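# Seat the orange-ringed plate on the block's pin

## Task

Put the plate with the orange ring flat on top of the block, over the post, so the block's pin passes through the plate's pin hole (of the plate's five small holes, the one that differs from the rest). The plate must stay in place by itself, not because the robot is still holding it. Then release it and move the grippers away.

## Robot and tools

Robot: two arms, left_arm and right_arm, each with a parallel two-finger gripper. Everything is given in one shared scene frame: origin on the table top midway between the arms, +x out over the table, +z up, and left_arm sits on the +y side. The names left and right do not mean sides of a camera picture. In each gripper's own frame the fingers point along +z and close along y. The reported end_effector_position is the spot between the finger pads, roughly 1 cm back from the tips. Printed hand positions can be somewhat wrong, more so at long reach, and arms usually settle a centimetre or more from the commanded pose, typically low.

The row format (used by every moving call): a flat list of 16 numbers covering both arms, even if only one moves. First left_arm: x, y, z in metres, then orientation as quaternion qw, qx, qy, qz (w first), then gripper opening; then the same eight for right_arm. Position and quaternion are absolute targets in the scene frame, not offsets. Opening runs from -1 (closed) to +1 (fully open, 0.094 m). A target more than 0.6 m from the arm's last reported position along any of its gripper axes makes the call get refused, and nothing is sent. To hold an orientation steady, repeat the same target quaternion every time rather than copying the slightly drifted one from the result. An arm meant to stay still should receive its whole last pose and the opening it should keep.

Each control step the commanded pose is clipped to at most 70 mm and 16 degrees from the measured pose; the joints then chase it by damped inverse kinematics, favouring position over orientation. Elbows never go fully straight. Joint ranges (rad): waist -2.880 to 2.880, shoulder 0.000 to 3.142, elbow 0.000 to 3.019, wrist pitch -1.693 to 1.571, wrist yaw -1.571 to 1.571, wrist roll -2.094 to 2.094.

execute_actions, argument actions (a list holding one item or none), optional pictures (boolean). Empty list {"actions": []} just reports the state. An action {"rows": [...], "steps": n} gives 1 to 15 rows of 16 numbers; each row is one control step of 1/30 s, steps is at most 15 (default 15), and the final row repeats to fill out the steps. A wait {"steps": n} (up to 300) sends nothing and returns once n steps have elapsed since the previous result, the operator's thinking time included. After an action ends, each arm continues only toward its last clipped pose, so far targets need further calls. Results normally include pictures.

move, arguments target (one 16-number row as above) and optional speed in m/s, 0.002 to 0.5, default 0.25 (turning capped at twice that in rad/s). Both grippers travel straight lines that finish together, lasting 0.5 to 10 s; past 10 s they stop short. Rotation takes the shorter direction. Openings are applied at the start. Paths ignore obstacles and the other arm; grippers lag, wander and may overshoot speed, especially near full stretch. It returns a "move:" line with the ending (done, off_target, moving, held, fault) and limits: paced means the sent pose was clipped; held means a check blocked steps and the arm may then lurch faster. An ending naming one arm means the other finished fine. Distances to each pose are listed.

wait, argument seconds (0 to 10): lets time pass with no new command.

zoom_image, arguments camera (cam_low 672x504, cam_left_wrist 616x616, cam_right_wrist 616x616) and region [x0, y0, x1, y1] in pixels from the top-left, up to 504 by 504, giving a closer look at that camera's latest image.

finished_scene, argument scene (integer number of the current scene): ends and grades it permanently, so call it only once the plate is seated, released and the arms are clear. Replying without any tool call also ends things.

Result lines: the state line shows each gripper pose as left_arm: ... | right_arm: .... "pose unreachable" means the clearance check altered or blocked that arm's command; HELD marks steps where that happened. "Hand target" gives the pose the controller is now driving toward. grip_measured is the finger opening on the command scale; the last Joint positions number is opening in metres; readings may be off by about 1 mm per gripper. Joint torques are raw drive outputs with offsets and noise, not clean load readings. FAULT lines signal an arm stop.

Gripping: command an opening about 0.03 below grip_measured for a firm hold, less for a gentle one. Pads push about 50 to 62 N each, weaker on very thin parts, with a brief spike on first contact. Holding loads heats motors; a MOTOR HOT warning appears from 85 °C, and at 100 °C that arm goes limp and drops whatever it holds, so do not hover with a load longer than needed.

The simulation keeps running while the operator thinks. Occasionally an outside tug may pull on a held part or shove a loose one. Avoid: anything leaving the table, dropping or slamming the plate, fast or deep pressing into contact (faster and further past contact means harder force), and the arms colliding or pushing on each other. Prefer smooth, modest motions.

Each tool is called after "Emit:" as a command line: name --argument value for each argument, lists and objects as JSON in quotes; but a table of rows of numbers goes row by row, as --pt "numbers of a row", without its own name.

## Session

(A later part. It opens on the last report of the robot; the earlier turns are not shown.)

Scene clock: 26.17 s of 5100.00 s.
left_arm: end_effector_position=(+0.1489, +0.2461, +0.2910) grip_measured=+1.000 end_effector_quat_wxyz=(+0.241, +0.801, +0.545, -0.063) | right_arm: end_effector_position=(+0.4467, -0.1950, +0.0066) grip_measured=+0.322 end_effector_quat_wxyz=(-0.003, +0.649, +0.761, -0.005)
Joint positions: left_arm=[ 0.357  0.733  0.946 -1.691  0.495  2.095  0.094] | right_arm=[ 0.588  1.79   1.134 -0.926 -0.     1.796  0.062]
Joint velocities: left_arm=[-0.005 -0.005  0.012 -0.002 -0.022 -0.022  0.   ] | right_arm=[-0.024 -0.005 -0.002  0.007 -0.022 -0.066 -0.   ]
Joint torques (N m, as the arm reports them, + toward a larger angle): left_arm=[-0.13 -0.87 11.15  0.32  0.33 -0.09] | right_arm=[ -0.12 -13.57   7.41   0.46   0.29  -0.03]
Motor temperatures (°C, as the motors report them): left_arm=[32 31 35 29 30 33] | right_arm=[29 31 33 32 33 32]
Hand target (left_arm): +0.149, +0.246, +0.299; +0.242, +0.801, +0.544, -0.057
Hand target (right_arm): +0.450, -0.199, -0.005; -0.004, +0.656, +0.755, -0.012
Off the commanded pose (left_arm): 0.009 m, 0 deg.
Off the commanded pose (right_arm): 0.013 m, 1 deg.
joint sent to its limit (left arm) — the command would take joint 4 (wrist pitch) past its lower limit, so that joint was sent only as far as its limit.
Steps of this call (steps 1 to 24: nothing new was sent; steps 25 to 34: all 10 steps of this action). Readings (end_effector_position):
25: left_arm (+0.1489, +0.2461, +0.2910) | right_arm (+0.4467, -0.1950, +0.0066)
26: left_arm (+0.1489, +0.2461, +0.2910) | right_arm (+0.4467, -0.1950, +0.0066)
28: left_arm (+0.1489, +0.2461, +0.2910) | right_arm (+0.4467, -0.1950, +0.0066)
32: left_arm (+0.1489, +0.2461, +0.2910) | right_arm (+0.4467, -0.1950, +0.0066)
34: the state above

Emit:
move --target '[0.1489, 0.2461, 0.30, 0.241, 0.802, 0.543, -0.063, 1, 0.445, -0.195, 0.08, 0, -0.656, -0.755, 0, 0.285]' --speed 0.12

Emit:
move --target '[0.1489, 0.2461, 0.30, 0.241, 0.802, 0.543, -0.063, 1, 0.383, -0.07, 0.10, 0, 0.477, -0.879, 0, 0.285]' --speed 0.35

Scene clock: 28.03 s of 5100.00 s.
left_arm: end_effector_position=(+0.1489, +0.2461, +0.2910) grip_measured=+1.000 end_effector_quat_wxyz=(+0.241, +0.801, +0.545, -0.063) | right_arm: end_effector_position=(+0.4255, -0.2036, +0.0570) grip_measured=+0.322 end_effector_quat_wxyz=(-0.013, +0.650, +0.759, -0.025)
Joint positions: left_arm=[ 0.357  0.733  0.946 -1.691  0.495  2.095  0.094] | right_arm=[ 0.588  1.689  1.15  -1.089 -0.     1.801  0.062]
Joint velocities: left_arm=[-0.005  0.005 -0.012  0.002  0.081  0.066  0.   ] | right_arm=[-0.005 -0.015  0.002 -0.017 -0.051 -0.007  0.001]
Joint torques (N m, as the arm reports them, + toward a larger angle): left_arm=[-0.15 -0.98 11.13  0.33  0.33 -0.09] | right_arm=[  0.63 -15.96  11.34  -0.21   0.15   0.02]
Motor temperatures (°C, as the motors report them): left_arm=[32 31 35 29 30 33] | right_arm=[29 31 34 32 33 32]
Hand target (left_arm): +0.149, +0.246, +0.299; +0.242, +0.801, +0.544, -0.057
Hand target (right_arm): +0.445, -0.195, +0.080; +0.000, +0.656, +0.755, +0.000
Off the commanded pose (left_arm): 0.009 m, 0 deg.
Off the commanded pose (right_arm): 0.031 m, 3 deg.
joint sent to its limit (left arm) — the command would take joint 4 (wrist pitch) past its lower limit, so that joint was sent only as far as its limit.
move: off_target (right_arm)

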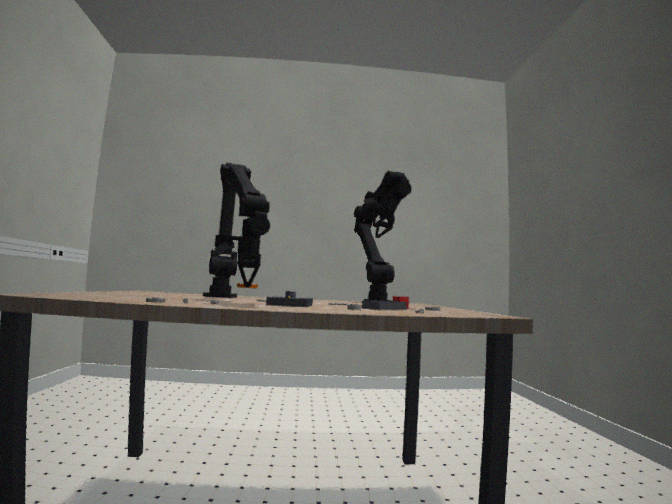

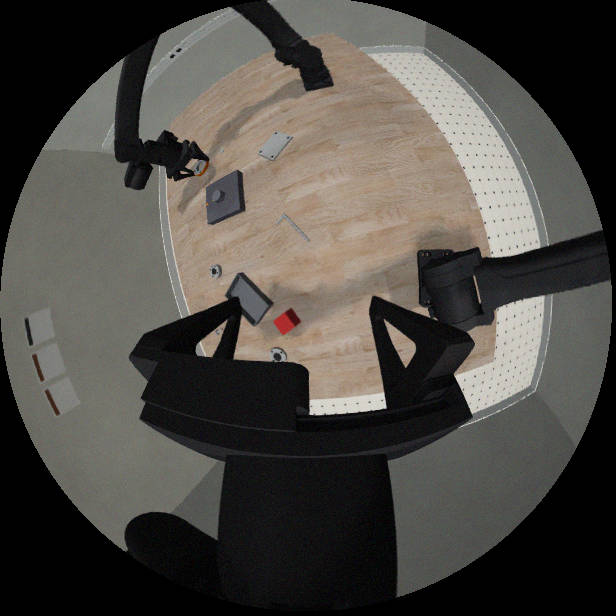

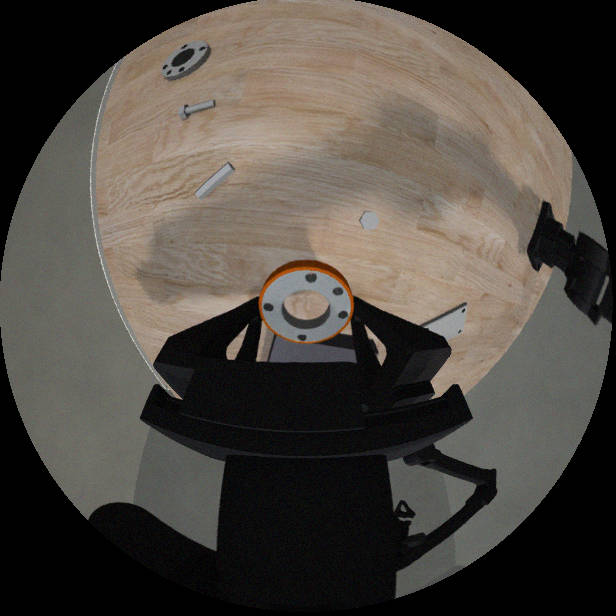

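Scene clock: 32.10 s of 5100.00 s.
left_arm: end_effector_position=(+0.1489, +0.2461, +0.2910) grip_measured=+1.000 end_effector_quat_wxyz=(+0.241, +0.801, +0.545, -0.063) | right_arm: end_effector_position=(+0.3685, -0.0888, +0.0751) grip_measured=+0.322 end_effector_quat_wxyz=(-0.030, -0.467, +0.884, -0.014)
Joint positions: left_arm=[ 0.357  0.733  0.946 -1.691  0.495  2.095  0.094] | right_arm=[ 0.878  1.689  1.203 -1.149  0.015 -0.297  0.062]
Joint velocities: left_arm=[ 0.015 -0.015  0.002  0.002 -0.007  0.037  0.   ] | right_arm=[-0.005  0.005  0.007 -0.007  0.007 -0.037 -0.001]
Joint torques (N m, as the arm reports them, + toward a larger angle): left_arm=[-0.27 -0.92 11.14  0.32  0.32 -0.09] | right_arm=[  0.87 -16.17  12.09  -0.14  -0.12  -0.28]
Motor temperatures (°C, as the motors report them): left_arm=[32 31 35 29 30 33] | right_arm=[29 31 35 32 33 32]
Hand target (left_arm): +0.149, +0.246, +0.299; +0.242, +0.801, +0.544, -0.057
Hand target (right_arm): +0.384, -0.072, +0.099; -0.000, -0.477, +0.879, -0.006
Off the commanded pose (left_arm): 0.009 m, 0 deg.
Off the commanded pose (right_arm): 0.034 m, 4 deg.
joint sent to its limit (left arm) — the command would take joint 4 (wrist pitch) past its lower limit, so that joint was sent only as far as its limit.
move: off_target (right_arm)

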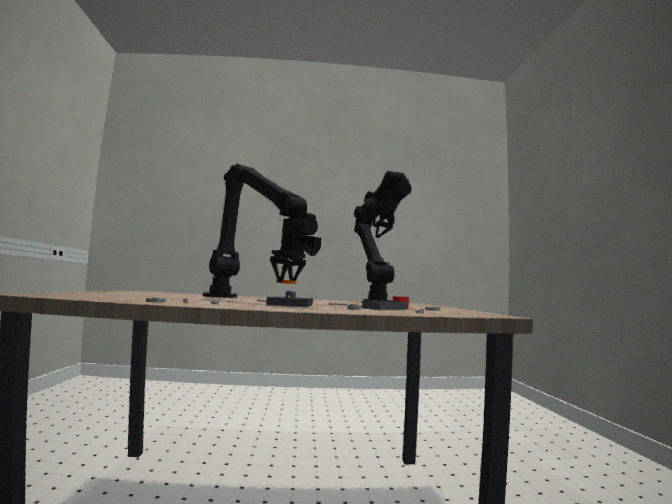

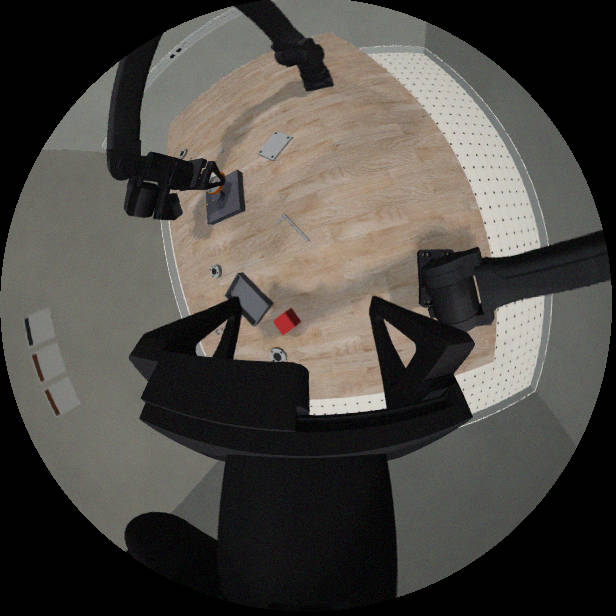

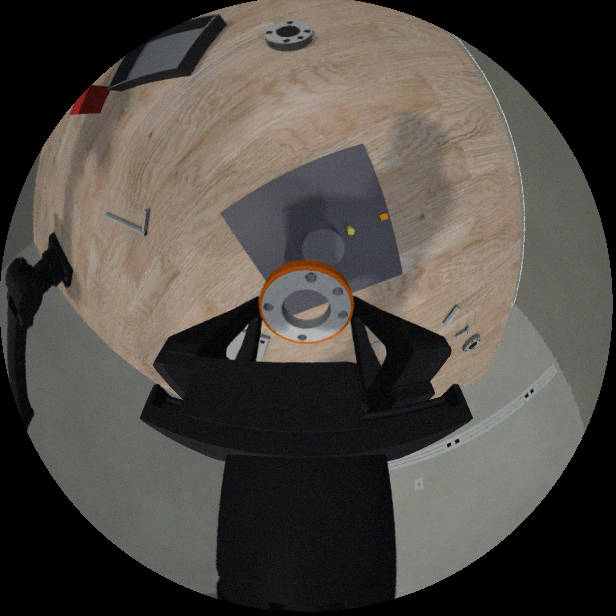

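Emit:
zoom_image --camera "cam_right_wrist" --region '[210, 135, 420, 345]'

Region (210, 135, 420, 345) of cam_right_wrist's 616x616 image, scaled by 2.400, with more detail than that image has.

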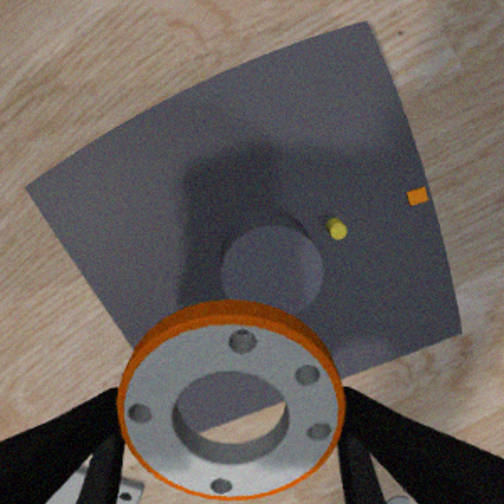

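Emit:
move --target '[0.1489, 0.2461, 0.30, 0.241, 0.802, 0.543, -0.063, 1, 0.41, -0.05, 0.125, 0, 0.3665, -0.9304, 0, 0.285]' --speed 0.15

Emit:
move --target '[0.1489, 0.2461, 0.30, 0.241, 0.802, 0.543, -0.063, 1, 0.396, -0.075, 0.06, 0, 0.3665, -0.9304, 0, 0.285]' --speed 0.08

Scene clock: 36.70 s of 5100.00 s.
left_arm: end_effector_position=(+0.1489, +0.2461, +0.2910) grip_measured=+1.000 end_effector_quat_wxyz=(+0.241, +0.801, +0.545, -0.063) | right_arm: end_effector_position=(+0.3968, -0.0637, +0.1165) grip_measured=+0.322 end_effector_quat_wxyz=(-0.009, -0.373, +0.928, -0.005)
Joint positions: left_arm=[ 0.357  0.733  0.946 -1.691  0.495  2.095  0.094] | right_arm=[ 0.878  1.709  1.35  -1.233  0.004 -0.091  0.062]
Joint velocities: left_arm=[-0.005 -0.015 -0.012 -0.017  0.066 -0.081  0.   ] | right_arm=[ 0.005 -0.034  0.002 -0.012  0.022  0.022  0.002]
Joint torques (N m, as the arm reports them, + toward a larger angle): left_arm=[-0.2  -0.84 11.13  0.3   0.32 -0.09] | right_arm=[  0.74 -13.96  12.41  -0.01  -0.08   0.03]
Motor temperatures (°C, as the motors report them): left_arm=[32 31 36 29 30 33] | right_arm=[29 32 36 31 33 32]
Hand target (left_arm): +0.149, +0.246, +0.299; +0.242, +0.801, +0.544, -0.057
Hand target (right_arm): +0.410, -0.050, +0.124; +0.001, -0.367, +0.930, -0.000
Off the commanded pose (left_arm): 0.009 m, 0 deg.
Off the commanded pose (right_arm): 0.021 m, 1 deg.
joint sent to its limit (left arm) — the command would take joint 4 (wrist pitch) past its lower limit, so that joint was sent only as far as its limit.
After step 90, 0.27 s passed at rest.
move: off_target (right_arm)

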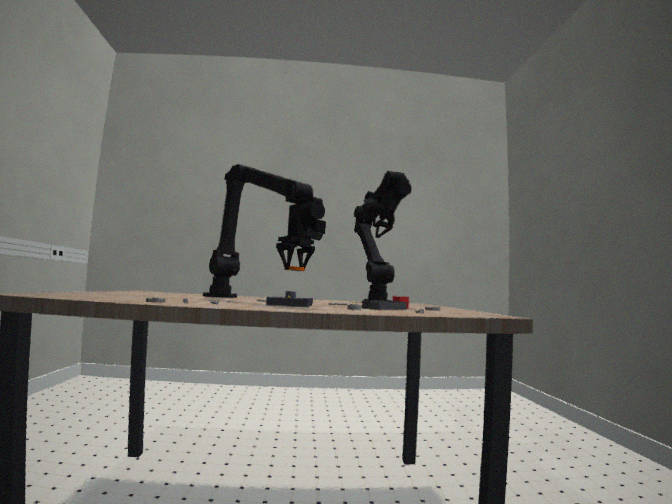

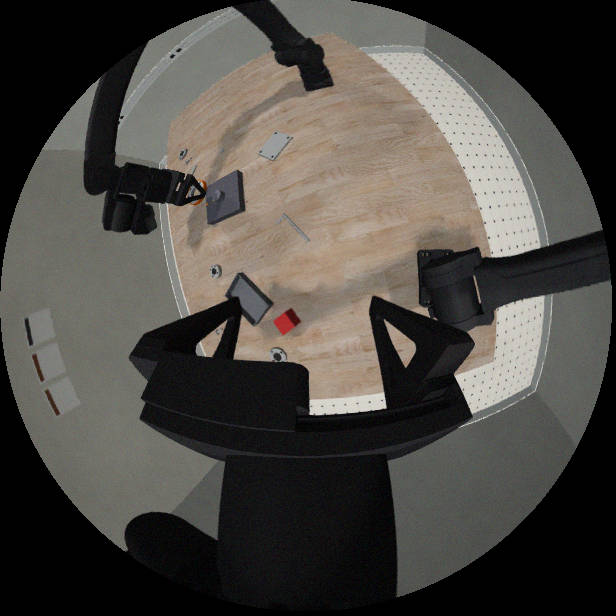

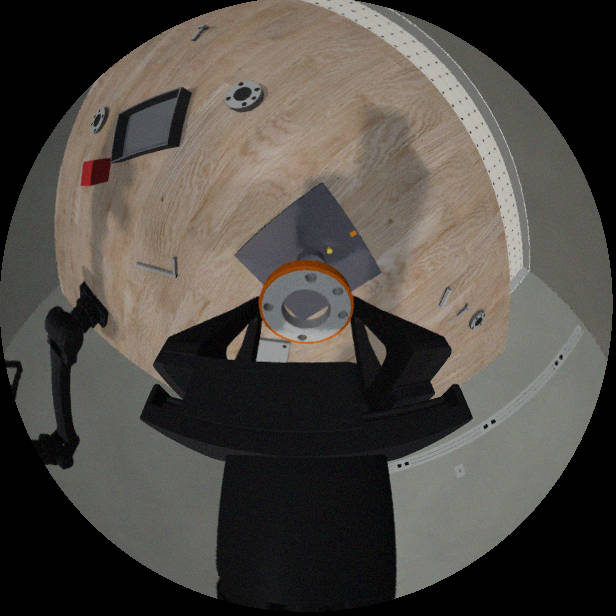

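Scene clock: 37.77 s of 5100.00 s.
left_arm: end_effector_position=(+0.1489, +0.2461, +0.2910) grip_measured=+1.000 end_effector_quat_wxyz=(+0.241, +0.801, +0.545, -0.063) | right_arm: end_effector_position=(+0.3950, -0.0716, +0.0754) grip_measured=+0.322 end_effector_quat_wxyz=(+0.012, -0.369, +0.930, +0.002)
Joint positions: left_arm=[ 0.357  0.733  0.946 -1.691  0.495  2.095  0.094] | right_arm=[ 0.868  1.71   1.235 -1.071  0.004 -0.091  0.062]
Joint velocities: left_arm=[-0.024 -0.015  0.002  0.002 -0.095  0.007  0.   ] | right_arm=[ 0.005 -0.005  0.007 -0.022  0.007  0.007  0.   ]
Joint torques (N m, as the arm reports them, + toward a larger angle): left_arm=[-0.19 -0.95 11.13  0.33  0.32 -0.09] | right_arm=[ -0.07 -13.91   7.37   0.61  -0.11  -0.16]
Motor temperatures (°C, as the motors report them): left_arm=[32 31 36 29 30 33] | right_arm=[29 32 36 32 33 32]
Hand target (left_arm): +0.149, +0.246, +0.299; +0.242, +0.801, +0.544, -0.057
Hand target (right_arm): +0.395, -0.076, +0.061; +0.000, -0.366, +0.930, +0.000
Off the commanded pose (left_arm): 0.009 m, 0 deg.
Off the commanded pose (right_arm): 0.016 m, 1 deg.
joint sent to its limit (left arm) — the command would take joint 4 (wrist pitch) past its lower limit, so that joint was sent only as far as its limit.
move: off_target (right_arm)

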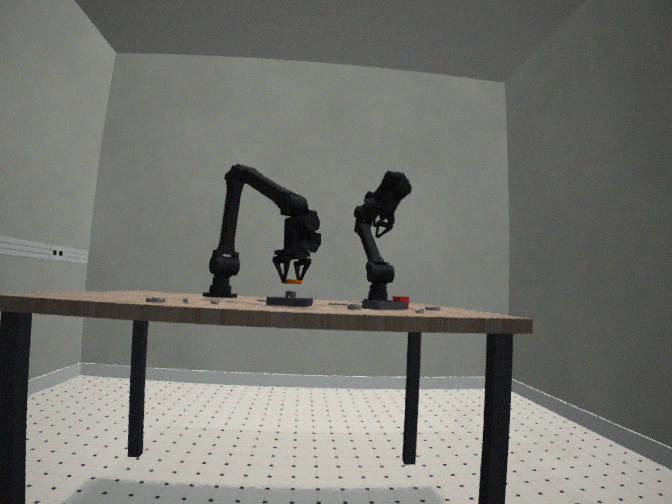

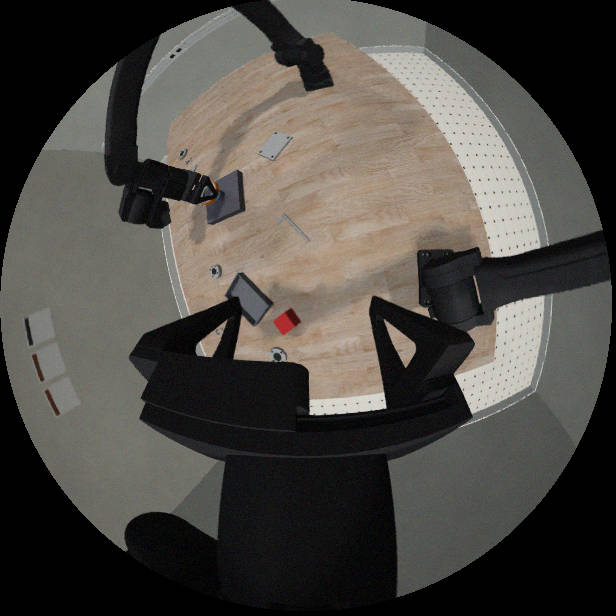

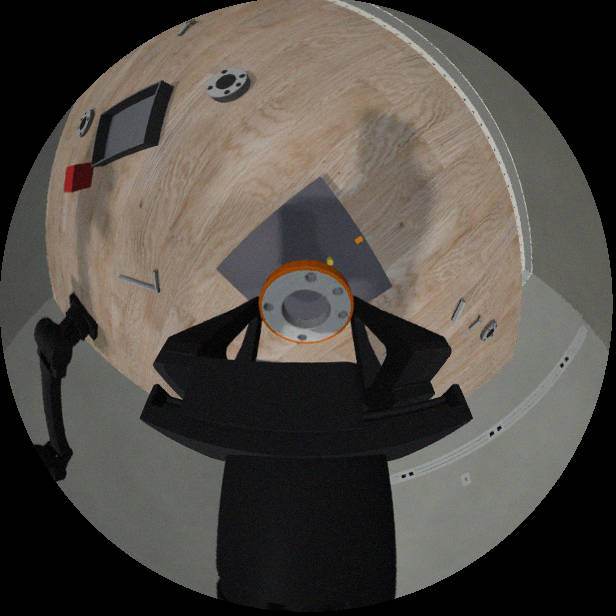

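Emit:
zoom_image --camera "cam_right_wrist" --region '[210, 165, 400, 355]'

Emit:
zoom_image --camera "cam_low" --region '[240, 250, 340, 320]'

Region (210, 165, 400, 355) of cam_right_wrist's 616x616 image, scaled by 2.653, with more detail than that image has.

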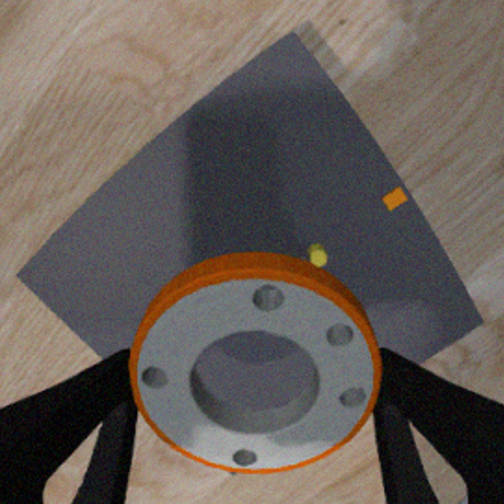

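Region (240, 250, 340, 320) of cam_low's 672x504 image, scaled by 5.040, with more detail than that image has; it fills the top 353 rows of this view, and the rest is white.

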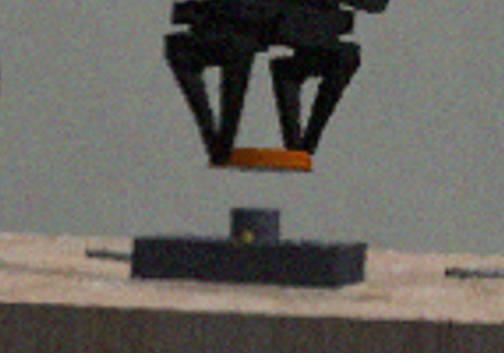

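Emit:
move --target '[0.1489, 0.2461, 0.30, 0.241, 0.802, 0.543, -0.063, 1, 0.396, -0.075, 0.044, -0.012, -0.3665, 0.9304, -0.003, 0.285]' --speed 0.04

Emit:
zoom_image --camera "cam_right_wrist" --region '[238, 220, 388, 370]'

Emit:
zoom_image --camera "cam_low" --region '[240, 250, 340, 320]'

Scene clock: 40.10 s of 5100.00 s.
left_arm: end_effector_position=(+0.1489, +0.2461, +0.2910) grip_measured=+1.000 end_effector_quat_wxyz=(+0.241, +0.801, +0.545, -0.063) | right_arm: end_effector_position=(+0.3946, -0.0714, +0.0575) grip_measured=+0.322 end_effector_quat_wxyz=(-0.002, -0.369, +0.930, -0.001)
Joint positions: left_arm=[ 0.357  0.733  0.946 -1.691  0.495  2.095  0.094] | right_arm=[ 0.868  1.749  1.235 -1.062  0.002 -0.091  0.062]
Joint velocities: left_arm=[-0.015 -0.005  0.007  0.007  0.125 -0.007  0.   ] | right_arm=[-0.005  0.005  0.002  0.002  0.022 -0.081 -0.   ]
Joint torques (N m, as the arm reports them, + toward a larger angle): left_arm=[-0.2  -0.87 11.11  0.33  0.32 -0.1 ] | right_arm=[ -0.13 -14.32   7.38   0.55  -0.11  -0.16]
Motor temperatures (°C, as the motors report them): left_arm=[32 31 36 29 30 33] | right_arm=[29 32 36 32 33 32]
Hand target (left_arm): +0.149, +0.246, +0.299; +0.242, +0.801, +0.544, -0.057
Hand target (right_arm): +0.395, -0.075, +0.044; -0.012, -0.366, +0.930, -0.002
Off the commanded pose (left_arm): 0.009 m, 0 deg.
Off the commanded pose (right_arm): 0.014 m, 1 deg.
joint sent to its limit (left arm) — the command would take joint 4 (wrist pitch) past its lower limit, so that joint was sent only as far as its limit.
move: off_target (right_arm)

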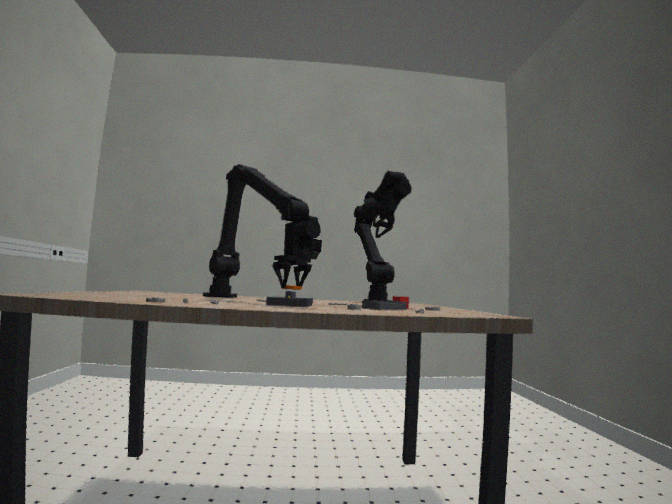

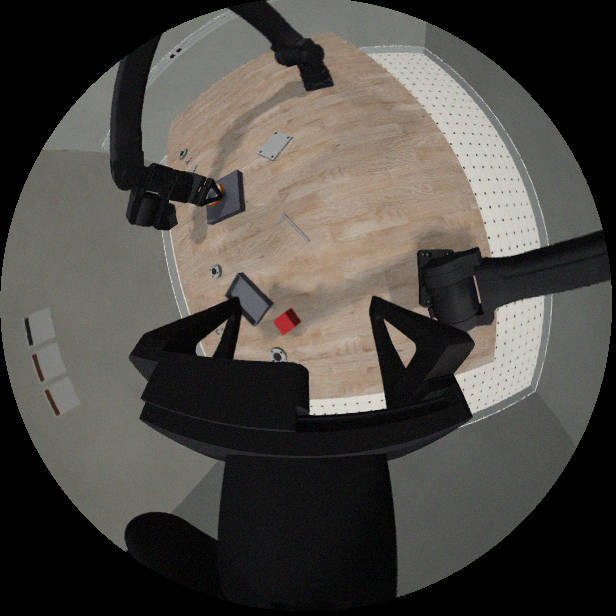

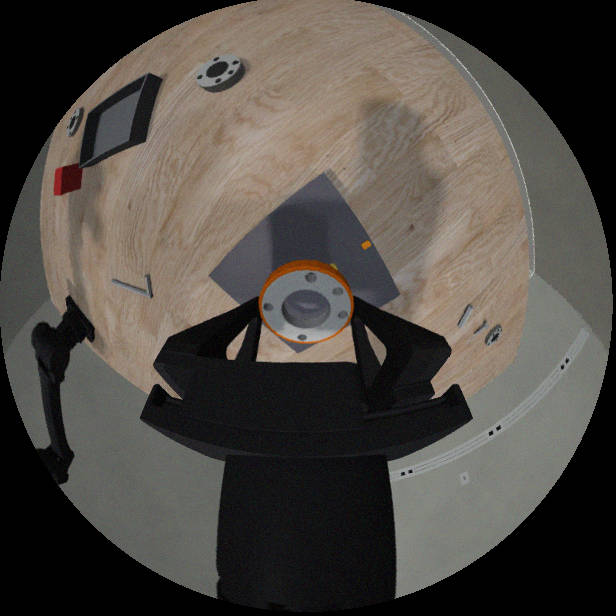

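Region (238, 220, 388, 370) of cam_right_wrist's 616x616 image, scaled by 3.360, with more detail than that image has.

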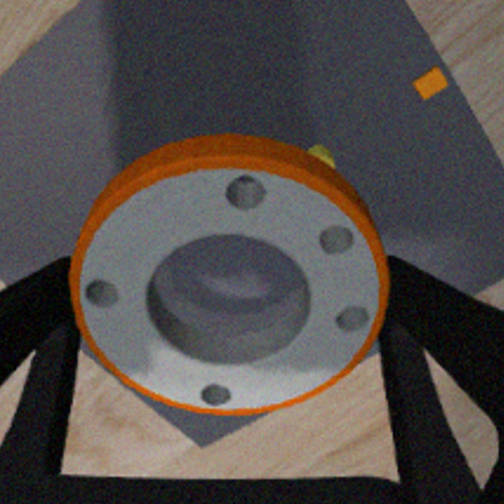

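Region (240, 250, 340, 320) of cam_low's 672x504 image, scaled by 5.040, with more detail than that image has; it fills the top 353 rows of this view, and the rest is white.

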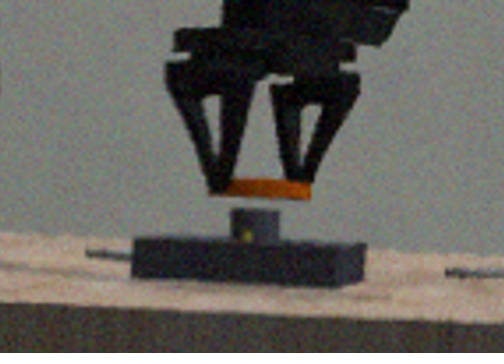

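Emit:
zoom_image --camera "cam_right_wrist" --region '[274, 280, 338, 336]'

Region (274, 280, 338, 336) of cam_right_wrist's 616x616 image, scaled by 7.875, with more detail than that image has; it fills the top 441 rows of this view, and the rest is white.

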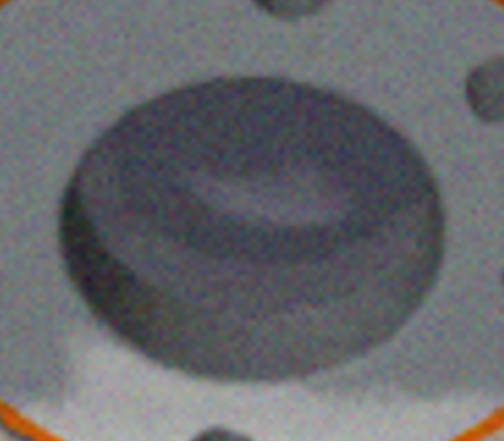

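Emit:
move --target '[0.1489, 0.2461, 0.30, 0.241, 0.802, 0.543, -0.063, 1, 0.396, -0.0768, 0.0395, -0.012, -0.3665, 0.9304, -0.003, 0.285]' --speed 0.02

Emit:
zoom_image --camera "cam_right_wrist" --region '[274, 280, 338, 336]'

Emit:
zoom_image --camera "cam_low" --region '[260, 270, 320, 312]'

Scene clock: 42.43 s of 5100.00 s.
left_arm: end_effector_position=(+0.1489, +0.2461, +0.2910) grip_measured=+1.000 end_effector_quat_wxyz=(+0.241, +0.801, +0.545, -0.063) | right_arm: end_effector_position=(+0.3974, -0.0703, +0.0575) grip_measured=+0.322 end_effector_quat_wxyz=(+0.004, -0.368, +0.930, +0.000)
Joint positions: left_arm=[ 0.357  0.733  0.946 -1.691  0.495  2.095  0.094] | right_arm=[ 0.866  1.749  1.235 -1.05   0.002 -0.091  0.062]
Joint velocities: left_arm=[-0.005 -0.005 -0.007  0.002  0.022 -0.037  0.   ] | right_arm=[-0.015 -0.034  0.007 -0.002  0.007  0.007  0.002]
Joint torques (N m, as the arm reports them, + toward a larger angle): left_arm=[-0.16 -0.94 11.15  0.33  0.33 -0.09] | right_arm=[ -0.36 -14.     6.79   0.62  -0.09  -0.2 ]
Motor temperatures (°C, as the motors report them): left_arm=[32 31 36 29 30 33] | right_arm=[29 32 36 32 33 32]
Hand target (left_arm): +0.149, +0.246, +0.299; +0.242, +0.801, +0.544, -0.057
Hand target (right_arm): +0.395, -0.077, +0.040; -0.012, -0.366, +0.930, -0.003
Off the commanded pose (left_arm): 0.009 m, 0 deg.
Off the commanded pose (right_arm): 0.019 m, 2 deg.
joint sent to its limit (left arm) — the command would take joint 4 (wrist pitch) past its lower limit, so that joint was sent only as far as its limit.
move: off_target (right_arm)

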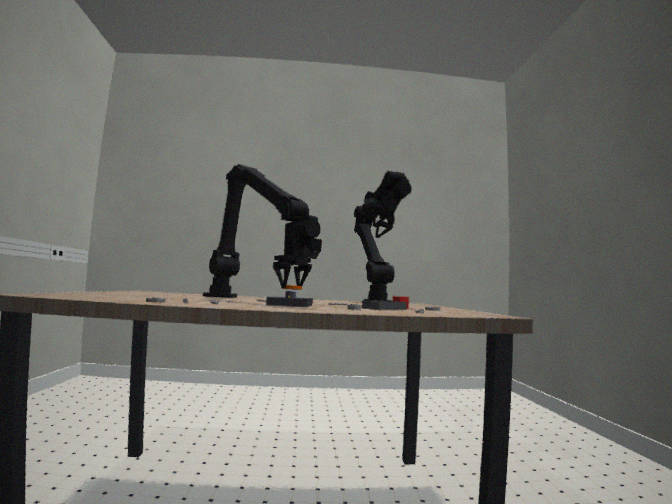

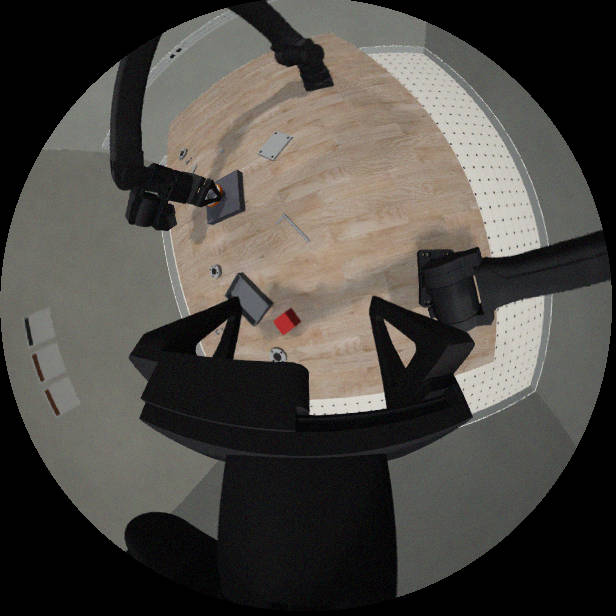

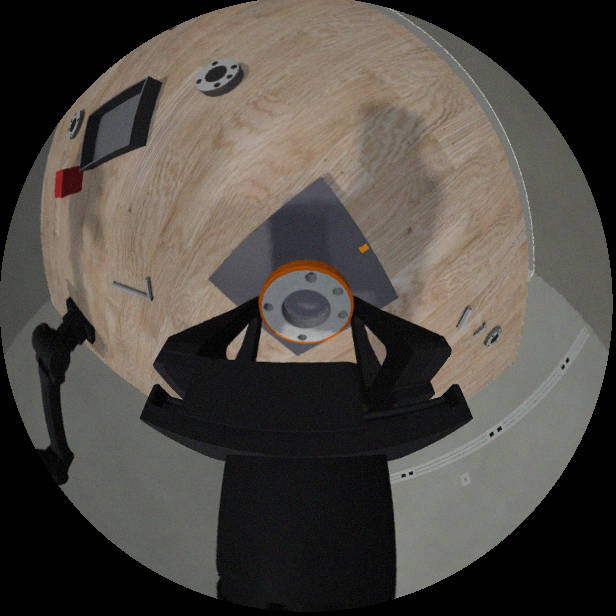

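Region (274, 280, 338, 336) of cam_right_wrist's 616x616 image, scaled by 7.875, with more detail than that image has; it fills the top 441 rows of this view, and the rest is white.

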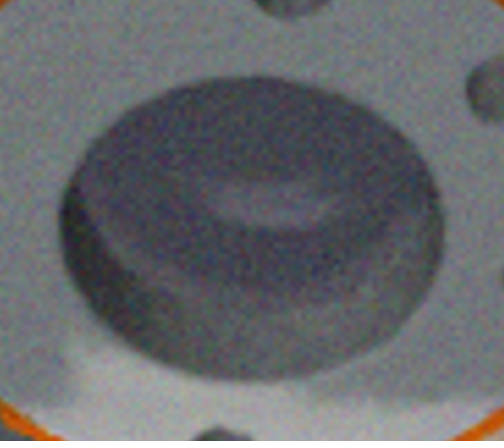

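Region (260, 270, 320, 312) of cam_low's 672x504 image, scaled by 8.400, with more detail than that image has; it fills the top 353 rows of this view, and the rest is white.

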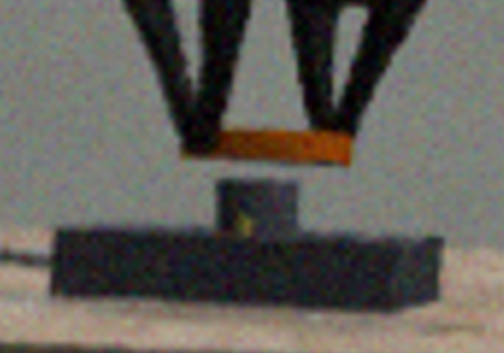

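Emit:
execute_actions --actions '[{"rows": [[0.1489, 0.2461, 0.30, 0.241, 0.802, 0.543, -0.063, 1, 0.3955, -0.0772, 0.0388, -0.013, -0.3665, 0.9304, -0.0033, 0.285],[0.1489, 0.2461, 0.30, 0.241, 0.802, 0.543, -0.063, 1, 0.395, -0.0776, 0.0382, -0.014, -0.3665, 0.9304, -0.0036, 0.285]], "steps": 15}]' --pictures false

Scene clock: 44.83 s of 5100.00 s.
left_arm: end_effector_position=(+0.1489, +0.2461, +0.2910) grip_measured=+1.000 end_effector_quat_wxyz=(+0.241, +0.801, +0.545, -0.063) | right_arm: end_effector_position=(+0.3974, -0.0703, +0.0575) grip_measured=+0.322 end_effector_quat_wxyz=(+0.004, -0.368, +0.930, +0.000)
Joint positions: left_arm=[ 0.357  0.733  0.946 -1.691  0.495  2.095  0.094] | right_arm=[ 0.866  1.749  1.235 -1.05   0.002 -0.091  0.062]
Joint velocities: left_arm=[-0.005 -0.005  0.002 -0.007  0.022  0.095  0.   ] | right_arm=[-0.015  0.005 -0.002 -0.017  0.081  0.007 -0.   ]
Joint torques (N m, as the arm reports them, + toward a larger angle): left_arm=[-0.26 -0.86 11.13  0.31  0.33 -0.09] | right_arm=[ -0.14 -13.92   6.61   0.55  -0.09  -0.2 ]
Motor temperatures (°C, as the motors report them): left_arm=[32 31 36 29 30 33] | right_arm=[29 32 35 32 33 32]
Hand target (left_arm): +0.149, +0.246, +0.299; +0.242, +0.801, +0.544, -0.057
Hand target (right_arm): +0.394, -0.078, +0.039; -0.014, -0.366, +0.930, -0.003
Off the commanded pose (left_arm): 0.009 m, 0 deg.
Off the commanded pose (right_arm): 0.021 m, 2 deg.
joint sent to its limit (left arm) — the command would take joint 4 (wrist pitch) past its lower limit, so that joint was sent only as far as its limit.
Steps of this call (steps 1 to 57: nothing new was sent; steps 58 to 72: all 15 steps of this action). Readings (end_effector_position):
58: left_arm (+0.1489, +0.2461, +0.2910) | right_arm (+0.3974, -0.0703, +0.0575)
59: left_arm (+0.1489, +0.2461, +0.2910) | right_arm (+0.3974, -0.0703, +0.0575)
61: left_arm (+0.1489, +0.2461, +0.2910) | right_arm (+0.3974, -0.0703, +0.0575)
65: left_arm (+0.1489, +0.2461, +0.2910) | right_arm (+0.3974, -0.0703, +0.0575)
72: the state above

Emit:
execute_actions --actions '[{"rows": [[0.1489, 0.2461, 0.30, 0.241, 0.802, 0.543, -0.063, 1, 0.3945, -0.078, 0.0376, -0.015, -0.3665, 0.9304, -0.004, 0.285],[0.1489, 0.2461, 0.30, 0.241, 0.802, 0.543, -0.063, 1, 0.394, -0.0784, 0.037, -0.016, -0.3665, 0.9304, -0.0043, 0.285]], "steps": 12}]' --pictures false

Scene clock: 47.53 s of 5100.00 s.
left_arm: end_effector_position=(+0.1489, +0.2461, +0.2910) grip_measured=+1.000 end_effector_quat_wxyz=(+0.241, +0.801, +0.545, -0.063) | right_arm: end_effector_position=(+0.3946, -0.0726, +0.0540) grip_measured=+0.322 end_effector_quat_wxyz=(-0.001, -0.368, +0.930, -0.001)
Joint positions: left_arm=[ 0.357  0.733  0.946 -1.691  0.495  2.095  0.094] | right_arm=[ 0.866  1.751  1.227 -1.05   0.002 -0.091  0.062]
Joint velocities: left_arm=[-0.005  0.005  0.007  0.007  0.022 -0.022  0.   ] | right_arm=[ 0.015  0.005  0.007 -0.007  0.007 -0.007 -0.001]
Joint torques (N m, as the arm reports them, + toward a larger angle): left_arm=[-0.19 -0.88 11.13  0.31  0.32 -0.09] | right_arm=[ -0.35 -13.97   6.97   0.51  -0.09  -0.19]
Motor temperatures (°C, as the motors report them): left_arm=[32 31 36 29 30 33] | right_arm=[29 32 35 32 33 32]
Hand target (left_arm): +0.149, +0.246, +0.299; +0.242, +0.801, +0.544, -0.057
Hand target (right_arm): +0.393, -0.079, +0.038; -0.016, -0.366, +0.930, -0.004
Off the commanded pose (left_arm): 0.009 m, 0 deg.
Off the commanded pose (right_arm): 0.018 m, 2 deg.
joint sent to its limit (left arm) — the command would take joint 4 (wrist pitch) past its lower limit, so that joint was sent only as far as its limit.
Steps of this call (steps 1 to 69: nothing new was sent; steps 70 to 81: all 12 steps of this action). Readings (end_effector_position):
70: left_arm (+0.1489, +0.2461, +0.2910) | right_arm (+0.3972, -0.0705, +0.0573)
71: left_arm (+0.1489, +0.2461, +0.2910) | right_arm (+0.3968, -0.0708, +0.0569)
73: left_arm (+0.1489, +0.2461, +0.2910) | right_arm (+0.3957, -0.0717, +0.0559)
77: left_arm (+0.1489, +0.2461, +0.2910) | right_arm (+0.3946, -0.0725, +0.0543)
81: the state above

Right on the estimate. Look.

Emit:
execute_actions --actions '[]'

Emit:
zoom_image --camera "cam_right_wrist" --region '[274, 280, 338, 336]'

Emit:
zoom_image --camera "cam_low" --region '[260, 270, 320, 312]'

Scene clock: 47.87 s of 5100.00 s.
left_arm: end_effector_position=(+0.1489, +0.2461, +0.2910) grip_measured=+1.000 end_effector_quat_wxyz=(+0.241, +0.801, +0.545, -0.063) | right_arm: end_effector_position=(+0.3946, -0.0726, +0.0540) grip_measured=+0.322 end_effector_quat_wxyz=(-0.001, -0.368, +0.930, -0.001)
Joint positions: left_arm=[ 0.357  0.733  0.946 -1.691  0.495  2.095  0.094] | right_arm=[ 0.866  1.751  1.227 -1.05   0.002 -0.091  0.062]
Joint velocities: left_arm=[-0.015 -0.005 -0.012 -0.012 -0.022  0.081  0.   ] | right_arm=[-0.015 -0.005 -0.002  0.017  0.007 -0.051 -0.001]
Joint torques (N m, as the arm reports them, + toward a larger angle): left_arm=[-0.15 -0.88 11.13  0.34  0.32 -0.09] | right_arm=[ -0.21 -13.87   6.98   0.5   -0.08  -0.2 ]
Motor temperatures (°C, as the motors report them): left_arm=[32 31 36 29 30 33] | right_arm=[29 32 35 32 33 32]
Hand target (left_arm): +0.149, +0.246, +0.299; +0.242, +0.801, +0.544, -0.057
Hand target (right_arm): +0.393, -0.079, +0.038; -0.016, -0.366, +0.930, -0.004
Off the commanded pose (left_arm): 0.009 m, 0 deg.
Off the commanded pose (right_arm): 0.018 m, 2 deg.
Steps of this call (steps 1 to 10: nothing new was sent). Readings (end_effector_position):
1: left_arm (+0.1489, +0.2461, +0.2910) | right_arm (+0.3946, -0.0726, +0.0540)
2: left_arm (+0.1489, +0.2461, +0.2910) | right_arm (+0.3946, -0.0726, +0.0540)
4: left_arm (+0.1489, +0.2461, +0.2910) | right_arm (+0.3946, -0.0726, +0.0540)
8: left_arm (+0.1489, +0.2461, +0.2910) | right_arm (+0.3946, -0.0726, +0.0540)
10: the state above

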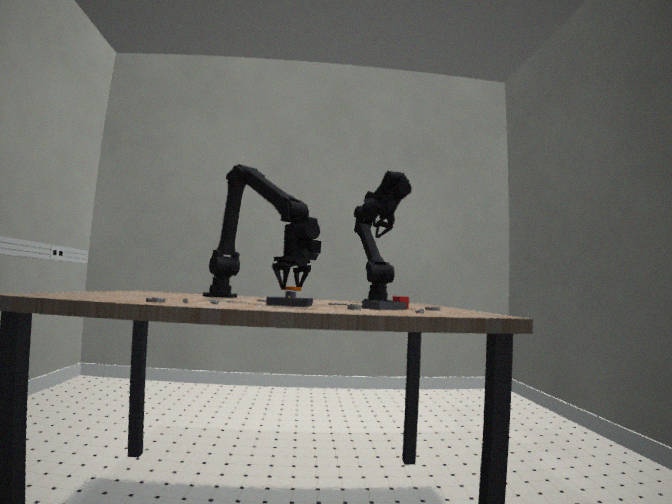

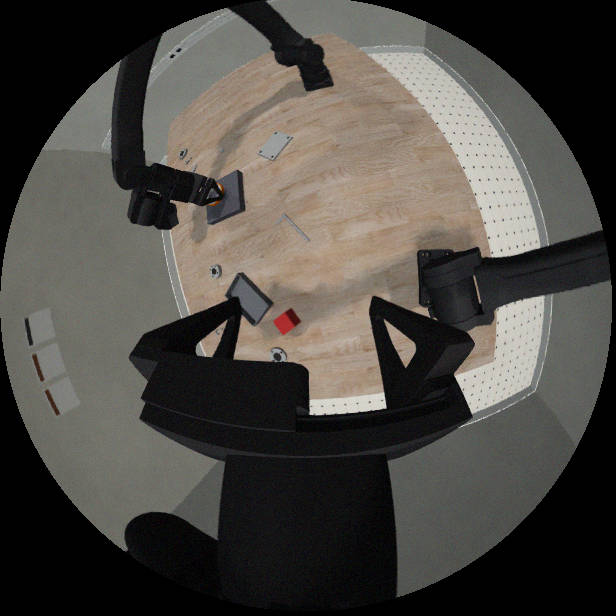

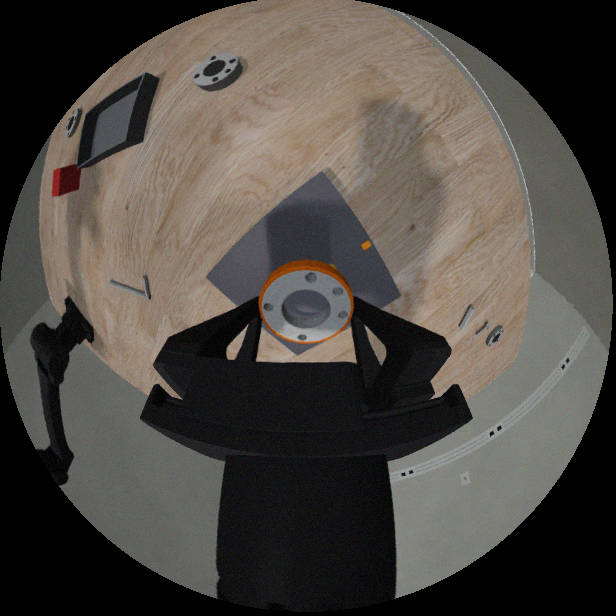

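Region (274, 280, 338, 336) of cam_right_wrist's 616x616 image, scaled by 7.875, with more detail than that image has; it fills the top 441 rows of this view, and the rest is white.

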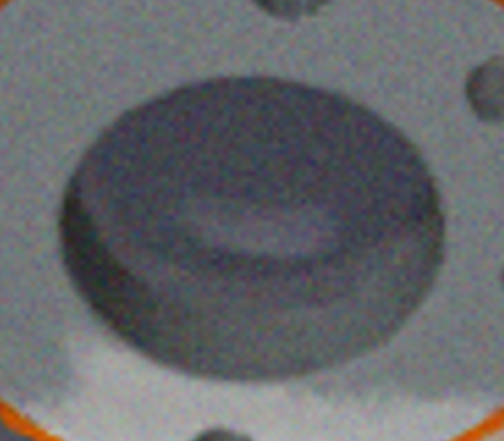

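Region (260, 270, 320, 312) of cam_low's 672x504 image, scaled by 8.400, with more detail than that image has; it fills the top 353 rows of this view, and the rest is white.

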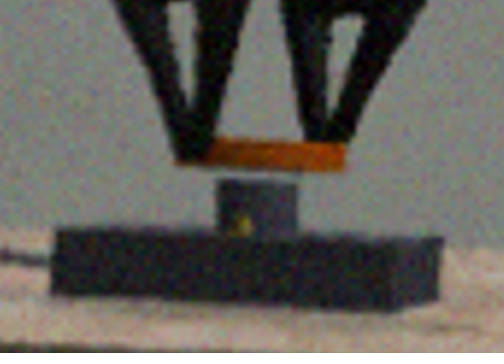

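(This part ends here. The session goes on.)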